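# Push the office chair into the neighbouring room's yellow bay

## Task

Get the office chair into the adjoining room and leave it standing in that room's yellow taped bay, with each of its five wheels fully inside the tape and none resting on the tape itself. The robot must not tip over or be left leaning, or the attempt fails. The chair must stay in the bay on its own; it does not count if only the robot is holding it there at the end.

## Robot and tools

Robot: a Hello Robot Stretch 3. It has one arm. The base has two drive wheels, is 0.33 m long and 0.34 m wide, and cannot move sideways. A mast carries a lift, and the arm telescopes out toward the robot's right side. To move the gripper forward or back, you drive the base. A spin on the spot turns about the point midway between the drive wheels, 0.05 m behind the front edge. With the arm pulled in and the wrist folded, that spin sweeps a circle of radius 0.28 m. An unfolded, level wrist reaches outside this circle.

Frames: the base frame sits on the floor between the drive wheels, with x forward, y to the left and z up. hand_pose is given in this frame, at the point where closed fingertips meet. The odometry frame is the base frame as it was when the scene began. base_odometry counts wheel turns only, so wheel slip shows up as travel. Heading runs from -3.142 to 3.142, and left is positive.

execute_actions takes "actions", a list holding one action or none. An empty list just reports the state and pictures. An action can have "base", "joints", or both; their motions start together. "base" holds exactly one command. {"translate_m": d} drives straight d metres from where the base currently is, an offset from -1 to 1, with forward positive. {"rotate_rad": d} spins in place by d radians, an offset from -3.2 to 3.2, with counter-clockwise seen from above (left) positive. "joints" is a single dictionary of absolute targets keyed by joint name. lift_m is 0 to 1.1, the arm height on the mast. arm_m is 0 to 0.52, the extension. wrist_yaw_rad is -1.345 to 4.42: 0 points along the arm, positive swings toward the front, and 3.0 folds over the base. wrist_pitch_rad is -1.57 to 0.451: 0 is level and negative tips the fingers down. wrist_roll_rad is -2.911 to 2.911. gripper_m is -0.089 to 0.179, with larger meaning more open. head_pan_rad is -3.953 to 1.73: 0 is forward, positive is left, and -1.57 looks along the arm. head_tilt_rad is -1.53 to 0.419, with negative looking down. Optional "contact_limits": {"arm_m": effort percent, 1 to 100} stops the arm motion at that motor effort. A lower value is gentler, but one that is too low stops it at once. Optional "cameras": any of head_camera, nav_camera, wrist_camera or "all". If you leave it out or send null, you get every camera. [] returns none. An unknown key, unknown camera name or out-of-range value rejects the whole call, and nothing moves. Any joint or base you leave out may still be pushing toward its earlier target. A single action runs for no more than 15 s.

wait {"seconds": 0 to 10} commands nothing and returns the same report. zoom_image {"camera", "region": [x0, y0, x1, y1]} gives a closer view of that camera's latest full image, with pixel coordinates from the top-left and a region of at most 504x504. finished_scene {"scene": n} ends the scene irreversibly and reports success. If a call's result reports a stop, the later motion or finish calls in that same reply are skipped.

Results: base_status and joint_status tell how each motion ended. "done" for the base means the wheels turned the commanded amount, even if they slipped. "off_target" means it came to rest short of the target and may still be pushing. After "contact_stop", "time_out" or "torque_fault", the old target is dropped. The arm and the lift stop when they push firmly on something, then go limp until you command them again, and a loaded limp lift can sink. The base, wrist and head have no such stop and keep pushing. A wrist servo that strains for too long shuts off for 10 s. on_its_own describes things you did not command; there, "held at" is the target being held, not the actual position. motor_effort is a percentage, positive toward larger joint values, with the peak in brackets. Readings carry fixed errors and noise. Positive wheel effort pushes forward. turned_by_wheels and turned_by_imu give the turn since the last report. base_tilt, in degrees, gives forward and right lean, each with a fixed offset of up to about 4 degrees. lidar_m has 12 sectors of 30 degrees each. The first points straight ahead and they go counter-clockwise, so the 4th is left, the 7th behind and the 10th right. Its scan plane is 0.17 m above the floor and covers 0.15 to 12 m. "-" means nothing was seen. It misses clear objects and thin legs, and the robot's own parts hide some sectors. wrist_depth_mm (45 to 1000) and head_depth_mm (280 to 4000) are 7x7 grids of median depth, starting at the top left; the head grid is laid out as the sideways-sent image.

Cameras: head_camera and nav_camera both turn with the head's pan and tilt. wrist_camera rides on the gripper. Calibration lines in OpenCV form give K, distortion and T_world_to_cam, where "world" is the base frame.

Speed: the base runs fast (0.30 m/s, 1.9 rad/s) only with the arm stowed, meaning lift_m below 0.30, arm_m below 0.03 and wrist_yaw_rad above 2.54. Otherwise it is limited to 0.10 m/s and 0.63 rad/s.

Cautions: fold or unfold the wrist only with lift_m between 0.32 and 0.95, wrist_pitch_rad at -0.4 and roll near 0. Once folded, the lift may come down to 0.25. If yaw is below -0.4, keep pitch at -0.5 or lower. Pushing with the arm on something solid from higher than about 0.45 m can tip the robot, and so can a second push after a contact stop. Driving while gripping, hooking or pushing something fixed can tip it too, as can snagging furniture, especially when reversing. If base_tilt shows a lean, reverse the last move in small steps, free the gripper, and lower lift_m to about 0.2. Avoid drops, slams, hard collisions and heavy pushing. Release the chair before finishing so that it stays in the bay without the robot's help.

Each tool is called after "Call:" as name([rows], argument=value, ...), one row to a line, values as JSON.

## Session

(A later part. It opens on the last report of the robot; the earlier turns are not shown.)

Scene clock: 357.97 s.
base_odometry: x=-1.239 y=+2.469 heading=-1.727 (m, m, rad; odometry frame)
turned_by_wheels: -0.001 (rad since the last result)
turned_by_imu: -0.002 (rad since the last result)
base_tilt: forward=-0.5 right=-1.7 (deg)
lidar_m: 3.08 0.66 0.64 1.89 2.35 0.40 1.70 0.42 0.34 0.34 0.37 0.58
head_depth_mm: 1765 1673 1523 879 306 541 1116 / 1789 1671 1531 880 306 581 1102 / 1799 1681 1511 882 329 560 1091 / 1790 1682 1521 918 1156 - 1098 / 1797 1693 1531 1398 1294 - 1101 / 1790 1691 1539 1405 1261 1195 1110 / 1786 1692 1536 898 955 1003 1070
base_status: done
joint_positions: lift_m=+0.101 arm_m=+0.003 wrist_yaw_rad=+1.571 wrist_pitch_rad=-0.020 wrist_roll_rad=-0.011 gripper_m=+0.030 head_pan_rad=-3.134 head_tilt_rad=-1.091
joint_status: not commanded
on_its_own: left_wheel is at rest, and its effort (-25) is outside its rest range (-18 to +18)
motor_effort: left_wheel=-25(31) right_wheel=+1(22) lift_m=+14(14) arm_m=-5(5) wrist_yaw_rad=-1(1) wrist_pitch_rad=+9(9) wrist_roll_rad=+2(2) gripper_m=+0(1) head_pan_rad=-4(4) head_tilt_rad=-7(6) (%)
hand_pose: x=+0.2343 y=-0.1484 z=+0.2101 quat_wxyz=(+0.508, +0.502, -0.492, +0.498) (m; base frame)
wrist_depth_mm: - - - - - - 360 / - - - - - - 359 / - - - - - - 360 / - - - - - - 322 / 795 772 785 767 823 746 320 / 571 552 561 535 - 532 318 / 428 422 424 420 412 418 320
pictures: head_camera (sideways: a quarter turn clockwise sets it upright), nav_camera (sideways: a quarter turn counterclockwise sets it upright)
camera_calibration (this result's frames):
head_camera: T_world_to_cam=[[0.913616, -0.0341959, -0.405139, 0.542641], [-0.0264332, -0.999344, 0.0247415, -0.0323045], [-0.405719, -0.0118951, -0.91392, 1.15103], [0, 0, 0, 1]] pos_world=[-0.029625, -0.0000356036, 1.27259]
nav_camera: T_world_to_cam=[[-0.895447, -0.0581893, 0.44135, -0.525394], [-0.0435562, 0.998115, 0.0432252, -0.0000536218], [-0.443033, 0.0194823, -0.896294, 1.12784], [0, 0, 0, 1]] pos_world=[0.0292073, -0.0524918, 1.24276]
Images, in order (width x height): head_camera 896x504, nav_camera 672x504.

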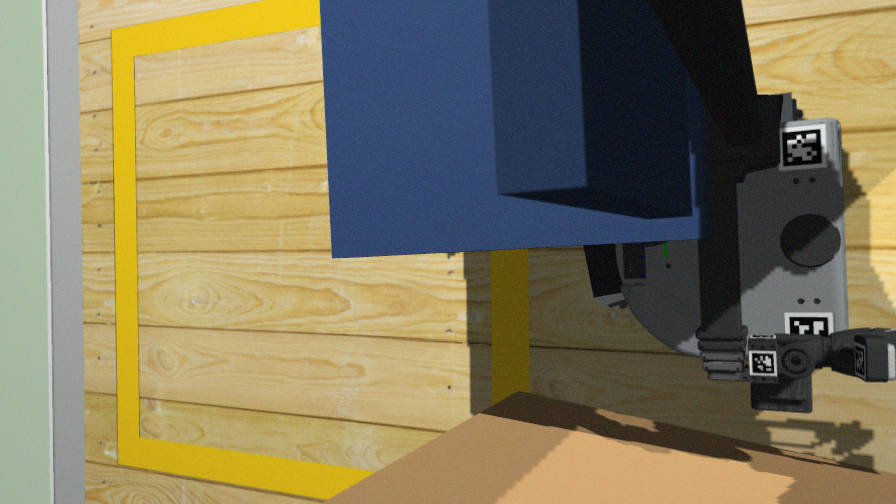

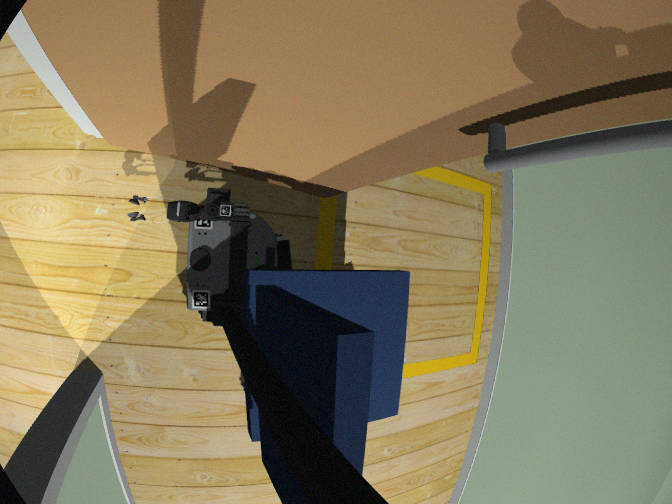

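Call:
execute_actions([
  {"base": {"translate_m": -0.3}, "joints": {"head_pan_rad": -3.5}},
], cameras=["head_camera", "nav_camera"])

Scene clock: 372.60 s.
base_odometry: x=-1.192 y=+2.766 heading=-1.728 (m, m, rad; odometry frame)
turned_by_wheels: -0.001 (rad since the last result)
turned_by_imu: -0.002 (rad since the last result)
base_tilt: forward=-0.5 right=-1.7 (deg)
lidar_m: 3.37 0.88 1.07 2.52 0.40 0.40 1.40 1.46 0.29 0.29 0.32 0.49
head_depth_mm: 1775 1676 962 325 - 1177 1113 / 1727 1685 961 321 348 1169 1110 / 1666 1687 964 881 357 705 1102 / 1597 1680 968 885 343 762 1092 / 1519 1659 1539 1366 1292 - - / 1457 1646 1533 1404 1292 1216 1096 / 1415 1621 1551 1397 1294 1197 914
base_status: done
joint_positions: lift_m=+0.101 arm_m=+0.003 wrist_yaw_rad=+1.571 wrist_pitch_rad=-0.020 wrist_roll_rad=-0.011 gripper_m=+0.030 head_pan_rad=-3.493 head_tilt_rad=-1.091
joint_status: all done
on_its_own: left_wheel is at rest, and its effort (-24) is outside its rest range (-18 to +18)
motor_effort: left_wheel=-24(37) right_wheel=+1(8) lift_m=+14(14) arm_m=-4(4) wrist_yaw_rad=-1(1) wrist_pitch_rad=+9(9) wrist_roll_rad=+2(2) gripper_m=+0(1) head_pan_rad=-5(39) head_tilt_rad=-4(5) (%)
hand_pose: x=+0.2343 y=-0.1484 z=+0.2101 quat_wxyz=(+0.508, +0.502, -0.492, +0.498) (m; base frame)
wrist_depth_mm: - - - - - 437 251 / 741 - - - - 431 247 / 728 - - - - 433 248 / 730 - - - - 427 247 / 718 795 771 752 813 425 245 / 556 542 567 538 - 423 244 / 427 419 421 419 413 379 243
pictures: head_camera (sideways: a quarter turn clockwise sets it upright), nav_camera (sideways: a quarter turn counterclockwise sets it upright)
camera_calibration (this result's frames):
head_camera: T_world_to_cam=[[0.843228, -0.353312, -0.405138, 0.54307], [-0.376194, -0.92621, 0.0247414, -0.0301709], [-0.383984, 0.131548, -0.913921, 1.1509], [0, 0, 0, 1]] pos_world=[-0.0273554, 0.0125304, 1.27259]
nav_camera: T_world_to_cam=[[-0.85871, 0.260439, 0.441349, -0.525617], [0.310243, 0.949674, 0.0432251, -0.00221176], [-0.40788, 0.174043, -0.896294, 1.12763], [0, 0, 0, 1]] pos_world=[0.00927092, -0.057265, 1.24276]
Images, in order (width x height): head_camera 896x504, nav_camera 672x504.

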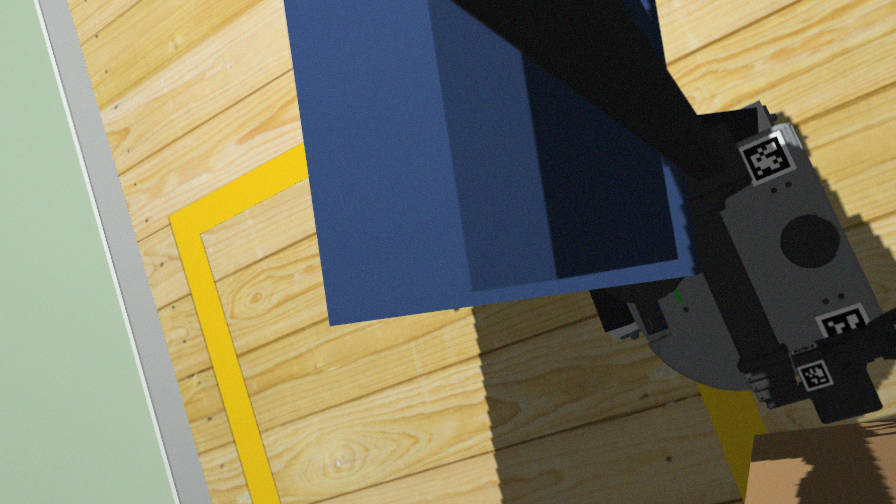

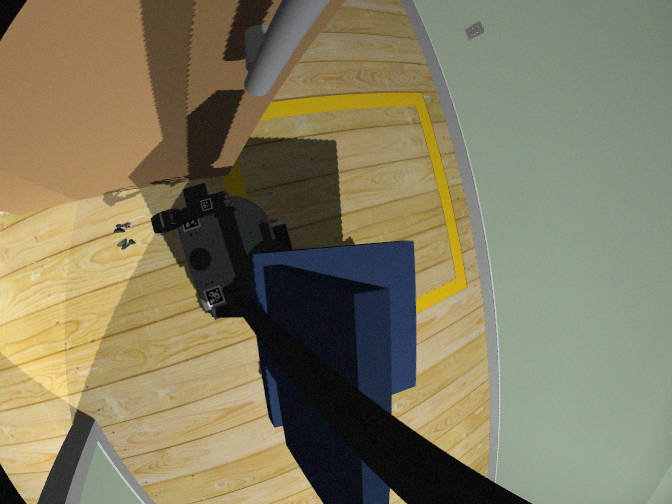

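Call:
execute_actions([
  {"base": {"translate_m": 0.36}},
], cameras=[])

Call:
execute_actions([
  {"base": {"rotate_rad": 1.58}, "joints": {"head_pan_rad": 1.3, "head_tilt_rad": -0.9}},
], cameras=["head_camera"])

Scene clock: 384.20 s.
base_odometry: x=-1.249 y=+2.410 heading=-1.728 (m, m, rad; odometry frame)
turned_by_wheels: +0.000 (rad since the last result)
turned_by_imu: +0.002 (rad since the last result)
base_tilt: forward=-0.6 right=-1.7 (deg)
lidar_m: 3.02 0.67 0.60 1.62 2.42 0.70 1.76 0.43 0.35 0.35 0.38 0.64
head_depth_mm: 509 627 816 1390 - 1193 1115 / 501 612 790 1339 1304 1178 1116 / 491 599 769 1365 1280 - 1107 / 482 587 746 1342 1304 - 1092 / 474 574 728 1349 1294 - - / 466 562 928 1374 1289 1208 1108 / 471 1672 1539 1400 1290 1181 1090
base_status: done
joint_positions: lift_m=+0.101 arm_m=+0.003 wrist_yaw_rad=+1.571 wrist_pitch_rad=-0.020 wrist_roll_rad=-0.011 gripper_m=+0.030 head_pan_rad=-3.493 head_tilt_rad=-1.091
joint_status: not commanded
motor_effort: left_wheel=-4(18) right_wheel=+4(9) lift_m=+14(14) arm_m=-4(5) wrist_yaw_rad=-1(1) wrist_pitch_rad=+9(9) wrist_roll_rad=+2(2) gripper_m=+0(0) head_pan_rad=-5(5) head_tilt_rad=-5(6) (%)
hand_pose: x=+0.2343 y=-0.1484 z=+0.2101 quat_wxyz=(+0.508, +0.502, -0.492, +0.498) (m; base frame)
wrist_depth_mm: - - - - - - - / - - - - - - - / - - - - - - 383 / - - - - - - 376 / 807 785 790 770 821 755 380 / 556 551 565 538 - 531 363 / 432 424 418 415 413 408 364
pictures: none
No camera images: the call's "cameras" was empty. Leave "cameras" out to get every camera's image.

Scene clock: 387.63 s.
base_odometry: x=-1.249 y=+2.410 heading=-0.148 (m, m, rad; odometry frame)
turned_by_wheels: +1.580 (rad since the last result)
turned_by_imu: +1.570 (rad since the last result)
base_tilt: forward=-0.6 right=-1.7 (deg)
lidar_m: 1.66 2.41 0.70 1.76 0.43 0.35 0.35 0.38 0.65 3.01 0.66 0.60
head_depth_mm: 1898 521 598 751 1293 1243 1125 / 1836 516 592 742 1323 1243 1124 / 1779 513 585 733 1253 1204 1130 / 1726 514 579 724 1318 1241 1141 / 1677 516 574 714 1322 1254 1145 / 1636 1781 1699 1584 1393 1255 - / 1597 1832 1826 1579 1396 1280 -
base_status: done
joint_positions: lift_m=+0.101 arm_m=+0.003 wrist_yaw_rad=+1.571 wrist_pitch_rad=-0.020 wrist_roll_rad=-0.011 gripper_m=+0.030 head_pan_rad=+1.293 head_tilt_rad=-0.902
joint_status: all done
motor_effort: left_wheel=-4(10) right_wheel=+5(9) lift_m=+14(14) arm_m=-5(4) wrist_yaw_rad=-1(1) wrist_pitch_rad=+9(9) wrist_roll_rad=+2(2) gripper_m=+0(0) head_pan_rad=+5(61) head_tilt_rad=+1(22) (%)
hand_pose: x=+0.2343 y=-0.1484 z=+0.2101 quat_wxyz=(+0.508, +0.502, -0.492, +0.498) (m; base frame)
wrist_depth_mm: - - - - - 451 348 / - - - - - 452 359 / - - - - - 430 364 / - - - - 981 430 378 / 809 797 780 765 722 431 392 / 560 547 565 546 - 427 405 / 426 432 422 421 415 405 405
pictures: head_camera (sideways: a quarter turn clockwise sets it upright)
camera_calibration (this result's frames):
head_camera: T_world_to_cam=[[-0.26501, -0.778495, -0.56896, 0.763228], [-0.952841, 0.301912, 0.0307148, -0.0344368], [0.147864, 0.550268, -0.821791, 1.02792], [0, 0, 0, 1]] pos_world=[0.0174568, 0.0389323, 1.28004]
Images, in order (width x height): head_camera 896x504.

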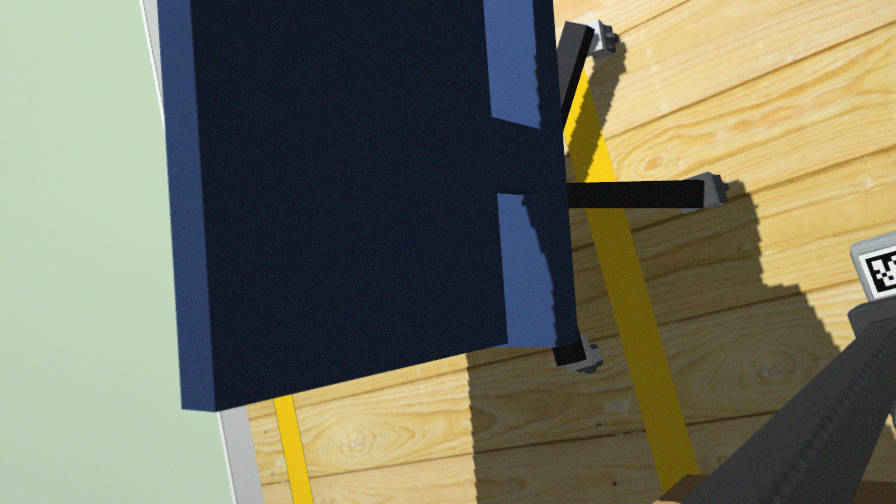

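Call:
execute_actions([
  {"base": {"translate_m": 0.68}, "joints": {"head_pan_rad": -3.14, "head_tilt_rad": -1.0}},
], cameras=[])

Call:
execute_actions([
  {"base": {"rotate_rad": -1.045}},
], cameras=["head_camera"])

Scene clock: 406.43 s.
base_odometry: x=-0.576 y=+2.310 heading=-0.148 (m, m, rad; odometry frame)
turned_by_wheels: +0.000 (rad since the last result)
turned_by_imu: +0.003 (rad since the last result)
base_tilt: forward=-0.5 right=-1.7 (deg)
lidar_m: 1.83 1.92 1.78 1.73 1.82 1.02 1.02 1.13 0.40 0.39 0.41 0.59
head_depth_mm: 971 1144 1386 1468 1295 1215 1091 / 985 1162 1414 1473 1332 1223 - / 1001 1184 1446 1477 1337 1245 - / 1015 1201 1478 1475 1334 1245 - / 1025 1225 1516 1492 1332 1234 - / 1042 1240 1549 1489 1342 1219 1137 / 1058 1293 1622 1498 1342 1225 1100
base_status: done
joint_positions: lift_m=+0.101 arm_m=+0.003 wrist_yaw_rad=+1.571 wrist_pitch_rad=-0.020 wrist_roll_rad=-0.011 gripper_m=+0.030 head_pan_rad=-3.133 head_tilt_rad=-0.988
joint_status: all done
motor_effort: left_wheel=-5(5) right_wheel=+5(7) lift_m=+14(14) arm_m=-4(4) wrist_yaw_rad=-1(1) wrist_pitch_rad=+9(9) wrist_roll_rad=+2(2) gripper_m=+0(0) head_pan_rad=-5(58) head_tilt_rad=-7(19) (%)
hand_pose: x=+0.2343 y=-0.1484 z=+0.2101 quat_wxyz=(+0.508, +0.502, -0.492, +0.498) (m; base frame)
wrist_depth_mm: - - - - - 512 328 / - - - - - 503 326 / - - - - - 514 331 / - - - - - 517 329 / 796 796 777 769 739 509 330 / 560 561 565 531 - 478 330 / 431 424 417 416 413 412 312
pictures: none
No camera images: the call's "cameras" was empty. Leave "cameras" out to get every camera's image.

Scene clock: 409.07 s.
base_odometry: x=-0.576 y=+2.310 heading=-1.193 (m, m, rad; odometry frame)
turned_by_wheels: -1.045 (rad since the last result)
turned_by_imu: -1.039 (rad since the last result)
base_tilt: forward=-0.6 right=-1.7 (deg)
lidar_m: 0.41 0.59 1.83 1.92 1.77 1.74 0.73 1.03 1.02 1.13 0.41 0.39
head_depth_mm: 1706 1850 1597 1469 1328 1209 1090 / 1781 1881 1048 1405 1328 1231 - / 1895 1881 1051 965 1292 1249 - / 1991 502 619 900 1322 1241 - / 2033 521 662 954 1321 1235 - / 527 598 792 1448 1311 1218 1143 / 554 699 1053 1491 1338 1221 1124
base_status: done
joint_positions: lift_m=+0.101 arm_m=+0.003 wrist_yaw_rad=+1.571 wrist_pitch_rad=-0.020 wrist_roll_rad=-0.011 gripper_m=+0.030 head_pan_rad=-3.133 head_tilt_rad=-0.988
joint_status: not commanded
motor_effort: left_wheel=+3(8) right_wheel=-1(5) lift_m=+14(14) arm_m=-4(5) wrist_yaw_rad=-1(1) wrist_pitch_rad=+9(9) wrist_roll_rad=+2(2) gripper_m=+0(0) head_pan_rad=-4(5) head_tilt_rad=-7(7) (%)
hand_pose: x=+0.2343 y=-0.1485 z=+0.2101 quat_wxyz=(+0.508, +0.502, -0.492, +0.498) (m; base frame)
wrist_depth_mm: 538 415 331 277 238 207 184 / 578 433 342 286 243 211 186 / 614 458 358 293 249 216 190 / 660 475 370 302 255 220 194 / 677 503 390 308 254 227 199 / 554 496 405 310 - 232 204 / 424 422 385 318 275 234 209
pictures: head_camera (sideways: a quarter turn clockwise sets it upright)
camera_calibration (this result's frames):
head_camera: T_world_to_cam=[[0.867335, -0.0340334, -0.496559, 0.662003], [-0.0231147, -0.999337, 0.0281189, -0.0367253], [-0.497187, -0.0129107, -0.867547, 1.09133], [0, 0, 0, 1]] pos_world=[-0.0324309, -0.0000808329, 1.27654]
Images, in order (width x height): head_camera 896x504.

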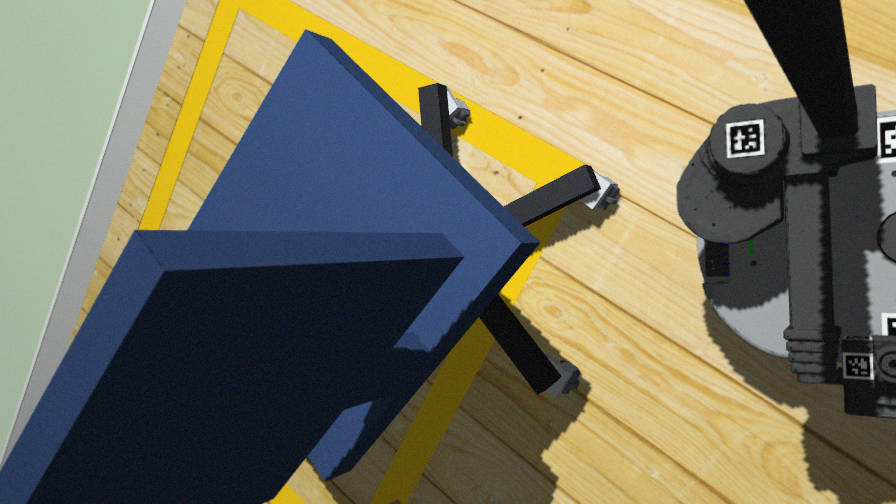

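Call:
execute_actions([
  {"base": {"rotate_rad": 0.05}},
], cameras=[])

Call:
execute_actions([
  {"base": {"translate_m": -0.5}},
], cameras=["head_camera", "nav_camera"])

Scene clock: 414.50 s.
base_odometry: x=-0.576 y=+2.310 heading=-1.143 (m, m, rad; odometry frame)
turned_by_wheels: +0.050 (rad since the last result)
turned_by_imu: +0.050 (rad since the last result)
base_tilt: forward=-0.6 right=-1.7 (deg)
lidar_m: 0.42 0.62 1.83 1.96 1.76 1.74 0.73 1.02 1.02 1.19 0.40 0.39
head_depth_mm: 1730 1837 1068 1470 1328 1210 1086 / 1841 1872 1049 1373 1330 1230 - / 1956 1167 1032 953 1283 1246 - / 2029 487 603 894 1337 1253 - / 522 557 713 990 1322 1240 - / 540 650 875 1467 1340 1226 1147 / 598 778 1654 1488 1343 1226 1123
base_status: done
joint_positions: lift_m=+0.101 arm_m=+0.003 wrist_yaw_rad=+1.571 wrist_pitch_rad=-0.020 wrist_roll_rad=-0.011 gripper_m=+0.030 head_pan_rad=-3.133 head_tilt_rad=-0.988
joint_status: not commanded
motor_effort: left_wheel=-3(2) right_wheel=+4(4) lift_m=+13(14) arm_m=-4(4) wrist_yaw_rad=-1(1) wrist_pitch_rad=+9(9) wrist_roll_rad=+2(2) gripper_m=+0(0) head_pan_rad=-5(5) head_tilt_rad=-7(8) (%)
hand_pose: x=+0.2343 y=-0.1485 z=+0.2101 quat_wxyz=(+0.508, +0.502, -0.492, +0.498) (m; base frame)
wrist_depth_mm: 623 447 345 281 237 206 180 / 654 472 358 288 244 209 183 / 708 499 373 299 249 213 188 / 783 523 387 310 258 219 191 / 736 540 413 310 255 224 196 / 564 518 424 317 - 230 200 / 423 422 403 323 276 231 203
pictures: none
No camera images: the call's "cameras" was empty. Leave "cameras" out to get every camera's image.

Scene clock: 420.53 s.
base_odometry: x=-0.783 y=+2.765 heading=-1.143 (m, m, rad; odometry frame)
turned_by_wheels: +0.000 (rad since the last result)
turned_by_imu: -0.003 (rad since the last result)
base_tilt: forward=-0.5 right=-1.8 (deg)
lidar_m: 0.86 1.26 2.12 1.73 1.35 1.32 0.42 1.69 0.68 0.77 2.60 0.80
head_depth_mm: 1315 1516 1628 932 851 1213 1090 / 1392 1620 1648 932 314 749 - / 1475 1736 1664 934 338 524 - / 1584 1820 1633 345 418 647 - / 1702 1869 1665 363 549 1139 - / 1832 1892 389 429 851 1217 1138 / 1958 1894 397 569 1322 1221 1128
base_status: done
joint_positions: lift_m=+0.101 arm_m=+0.003 wrist_yaw_rad=+1.571 wrist_pitch_rad=-0.020 wrist_roll_rad=-0.011 gripper_m=+0.030 head_pan_rad=-3.134 head_tilt_rad=-0.989
joint_status: not commanded
on_its_own: left_wheel is at rest, and its effort (-24) is outside its rest range (-18 to +18)
motor_effort: left_wheel=-24(31) right_wheel=-3(48) lift_m=+14(14) arm_m=-4(4) wrist_yaw_rad=+0(0) wrist_pitch_rad=+9(9) wrist_roll_rad=+2(2) gripper_m=+0(0) head_pan_rad=-5(5) head_tilt_rad=-6(7) (%)
hand_pose: x=+0.2343 y=-0.1485 z=+0.2101 quat_wxyz=(+0.508, +0.502, -0.492, +0.498) (m; base frame)
wrist_depth_mm: - - 896 754 626 - - / - - 927 764 640 - - / - - - 781 656 - - / - - - 799 673 - - / 793 795 769 766 645 754 755 / 559 549 563 549 - 530 527 / 423 429 419 416 413 413 409
pictures: head_camera (sideways: a quarter turn clockwise sets it upright), nav_camera (sideways: a quarter turn counterclockwise sets it upright)
camera_calibration (this result's frames):
head_camera: T_world_to_cam=[[0.868031, -0.0343513, -0.495321, 0.660386], [-0.0235277, -0.999329, 0.0280738, -0.0366641], [-0.495953, -0.0127152, -0.868256, 1.09225], [0, 0, 0, 1]] pos_world=[-0.0323947, -0.0000661645, 1.27648]
nav_camera: T_world_to_cam=[[-0.846272, -0.058001, 0.529585, -0.64063], [-0.0392384, 0.998142, 0.0466156, -0.00449978], [-0.531304, 0.0186694, -0.846975, 1.06429], [0, 0, 0, 1]] pos_world=[0.0231377, -0.0525354, 1.2409]
Images, in order (width x height): head_camera 896x504, nav_camera 672x504.

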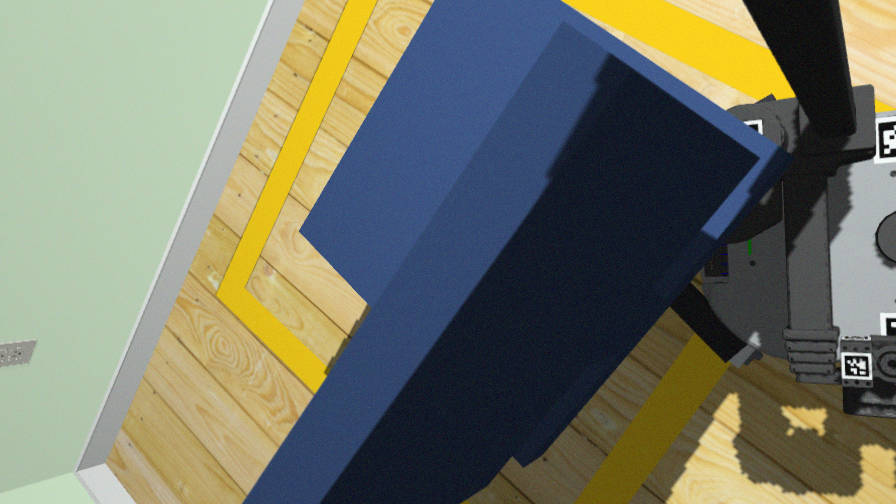

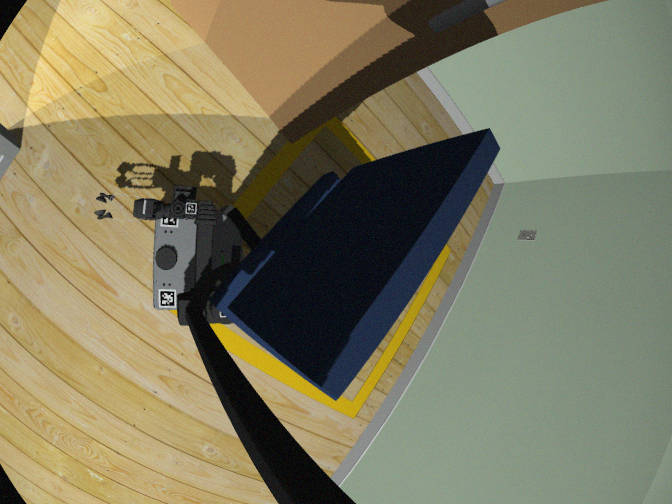

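Call:
execute_actions([
  {"base": {"translate_m": -0.3}},
], cameras=[])

Call:
execute_actions([
  {"base": {"translate_m": 0.4}, "joints": {"head_tilt_rad": -0.85}},
], cameras=["head_camera", "nav_camera"])

Scene clock: 428.77 s.
base_odometry: x=-0.908 y=+3.038 heading=-1.144 (m, m, rad; odometry frame)
turned_by_wheels: +0.000 (rad since the last result)
turned_by_imu: -0.002 (rad since the last result)
base_tilt: forward=-0.6 right=-1.8 (deg)
lidar_m: 1.12 1.65 2.29 1.41 1.10 1.08 0.42 1.51 0.52 0.54 0.89 1.07
head_depth_mm: 1068 1228 1449 928 849 1203 1089 / 1130 1309 1543 928 314 748 - / 1200 1406 1537 934 337 524 - / 1278 1536 1633 345 419 646 - / 1376 1658 1660 362 551 1131 - / 1477 1785 389 432 855 1218 1137 / 1618 1857 397 572 1325 1221 1128
base_status: done
joint_positions: lift_m=+0.101 arm_m=+0.003 wrist_yaw_rad=+1.571 wrist_pitch_rad=-0.020 wrist_roll_rad=-0.011 gripper_m=+0.030 head_pan_rad=-3.134 head_tilt_rad=-0.989
joint_status: not commanded
on_its_own: left_wheel is at rest, and its effort (-24) is outside its rest range (-18 to +18)
motor_effort: left_wheel=-24(34) right_wheel=-3(13) lift_m=+14(14) arm_m=-4(5) wrist_yaw_rad=-1(1) wrist_pitch_rad=+9(9) wrist_roll_rad=+2(2) gripper_m=+0(0) head_pan_rad=-5(5) head_tilt_rad=-7(5) (%)
hand_pose: x=+0.2343 y=-0.1485 z=+0.2101 quat_wxyz=(+0.508, +0.502, -0.492, +0.498) (m; base frame)
wrist_depth_mm: - - - - 880 - - / - - - - 909 - - / - - - - 937 - - / - - - - 952 - - / 784 789 793 782 808 745 734 / 551 547 563 545 - 536 525 / 426 429 418 417 409 410 407
pictures: none
No camera images: the call's "cameras" was empty. Leave "cameras" out to get every camera's image.

Scene clock: 433.87 s.
base_odometry: x=-0.742 y=+2.673 heading=-1.144 (m, m, rad; odometry frame)
turned_by_wheels: +0.000 (rad since the last result)
turned_by_imu: +0.002 (rad since the last result)
base_tilt: forward=-0.5 right=-1.8 (deg)
lidar_m: 0.77 1.14 2.06 1.84 1.43 1.41 0.83 0.75 0.75 0.85 2.69 0.71
head_depth_mm: 1326 1479 1645 1593 1414 1263 1133 / 1394 1582 1203 1062 1417 1257 1155 / 1484 574 647 828 1284 1268 - / 1573 598 702 868 1384 1263 1176 / 1632 654 791 1021 1401 1270 1162 / 1674 729 905 1547 1435 1267 1144 / 723 834 1882 1647 1446 1278 1144
base_status: done
joint_positions: lift_m=+0.101 arm_m=+0.003 wrist_yaw_rad=+1.571 wrist_pitch_rad=-0.020 wrist_roll_rad=-0.011 gripper_m=+0.030 head_pan_rad=-3.134 head_tilt_rad=-0.853
joint_status: all done
motor_effort: left_wheel=-2(18) right_wheel=+2(7) lift_m=+14(14) arm_m=-4(5) wrist_yaw_rad=-1(1) wrist_pitch_rad=+9(9) wrist_roll_rad=+2(2) gripper_m=+0(0) head_pan_rad=-4(4) head_tilt_rad=+2(19) (%)
hand_pose: x=+0.2343 y=-0.1485 z=+0.2101 quat_wxyz=(+0.508, +0.502, -0.492, +0.498) (m; base frame)
wrist_depth_mm: - - 781 632 547 502 - / - - 833 667 550 524 - / - - 853 692 578 - - / - - 887 702 582 - - / 808 786 784 697 579 643 739 / 549 550 559 542 - 528 521 / 426 423 419 419 416 416 410
pictures: head_camera (sideways: a quarter turn clockwise sets it upright), nav_camera (sideways: a quarter turn counterclockwise sets it upright)
camera_calibration (this result's frames):
head_camera: T_world_to_cam=[[0.79247, -0.0349642, -0.608908, 0.808823], [-0.0194152, -0.999296, 0.0321126, -0.0419525], [-0.609602, -0.0136262, -0.792591, 0.99458], [0, 0, 0, 1]] pos_world=[-0.0354846, -0.0000907833, 1.28214]
nav_camera: T_world_to_cam=[[-0.766241, -0.0573523, 0.639989, -0.784956], [-0.0325916, 0.998196, 0.0504318, -0.00951724], [-0.641727, 0.0177846, -0.766727, 0.960631], [0, 0, 0, 1]] pos_world=[0.0146873, -0.0526034, 1.23939]
Images, in order (width x height): head_camera 896x504, nav_camera 672x504.

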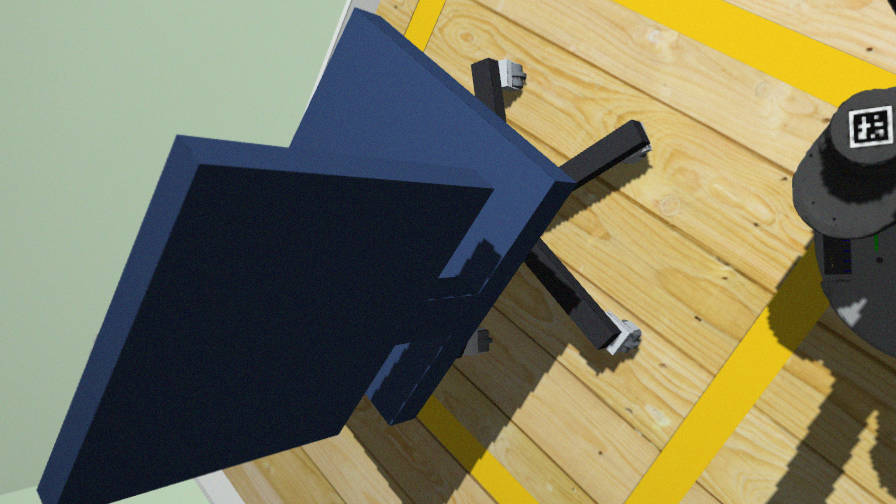

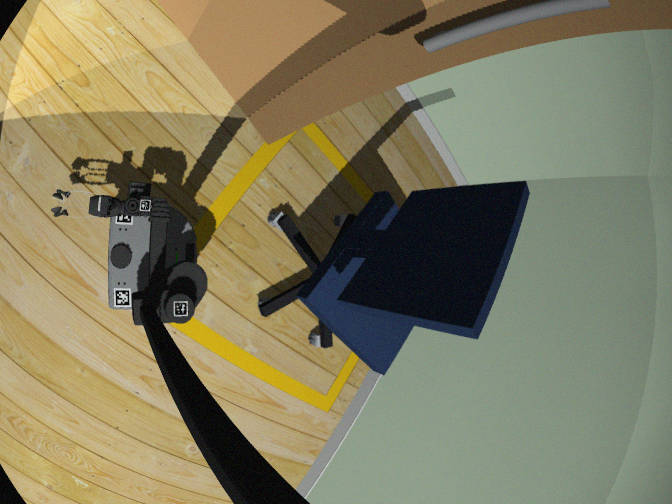

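Four wheels are clearly inside, and the fifth points toward the far corner with plenty of margin.

Call:
finished_scene(scene=1)

The scene is finished: the task was done.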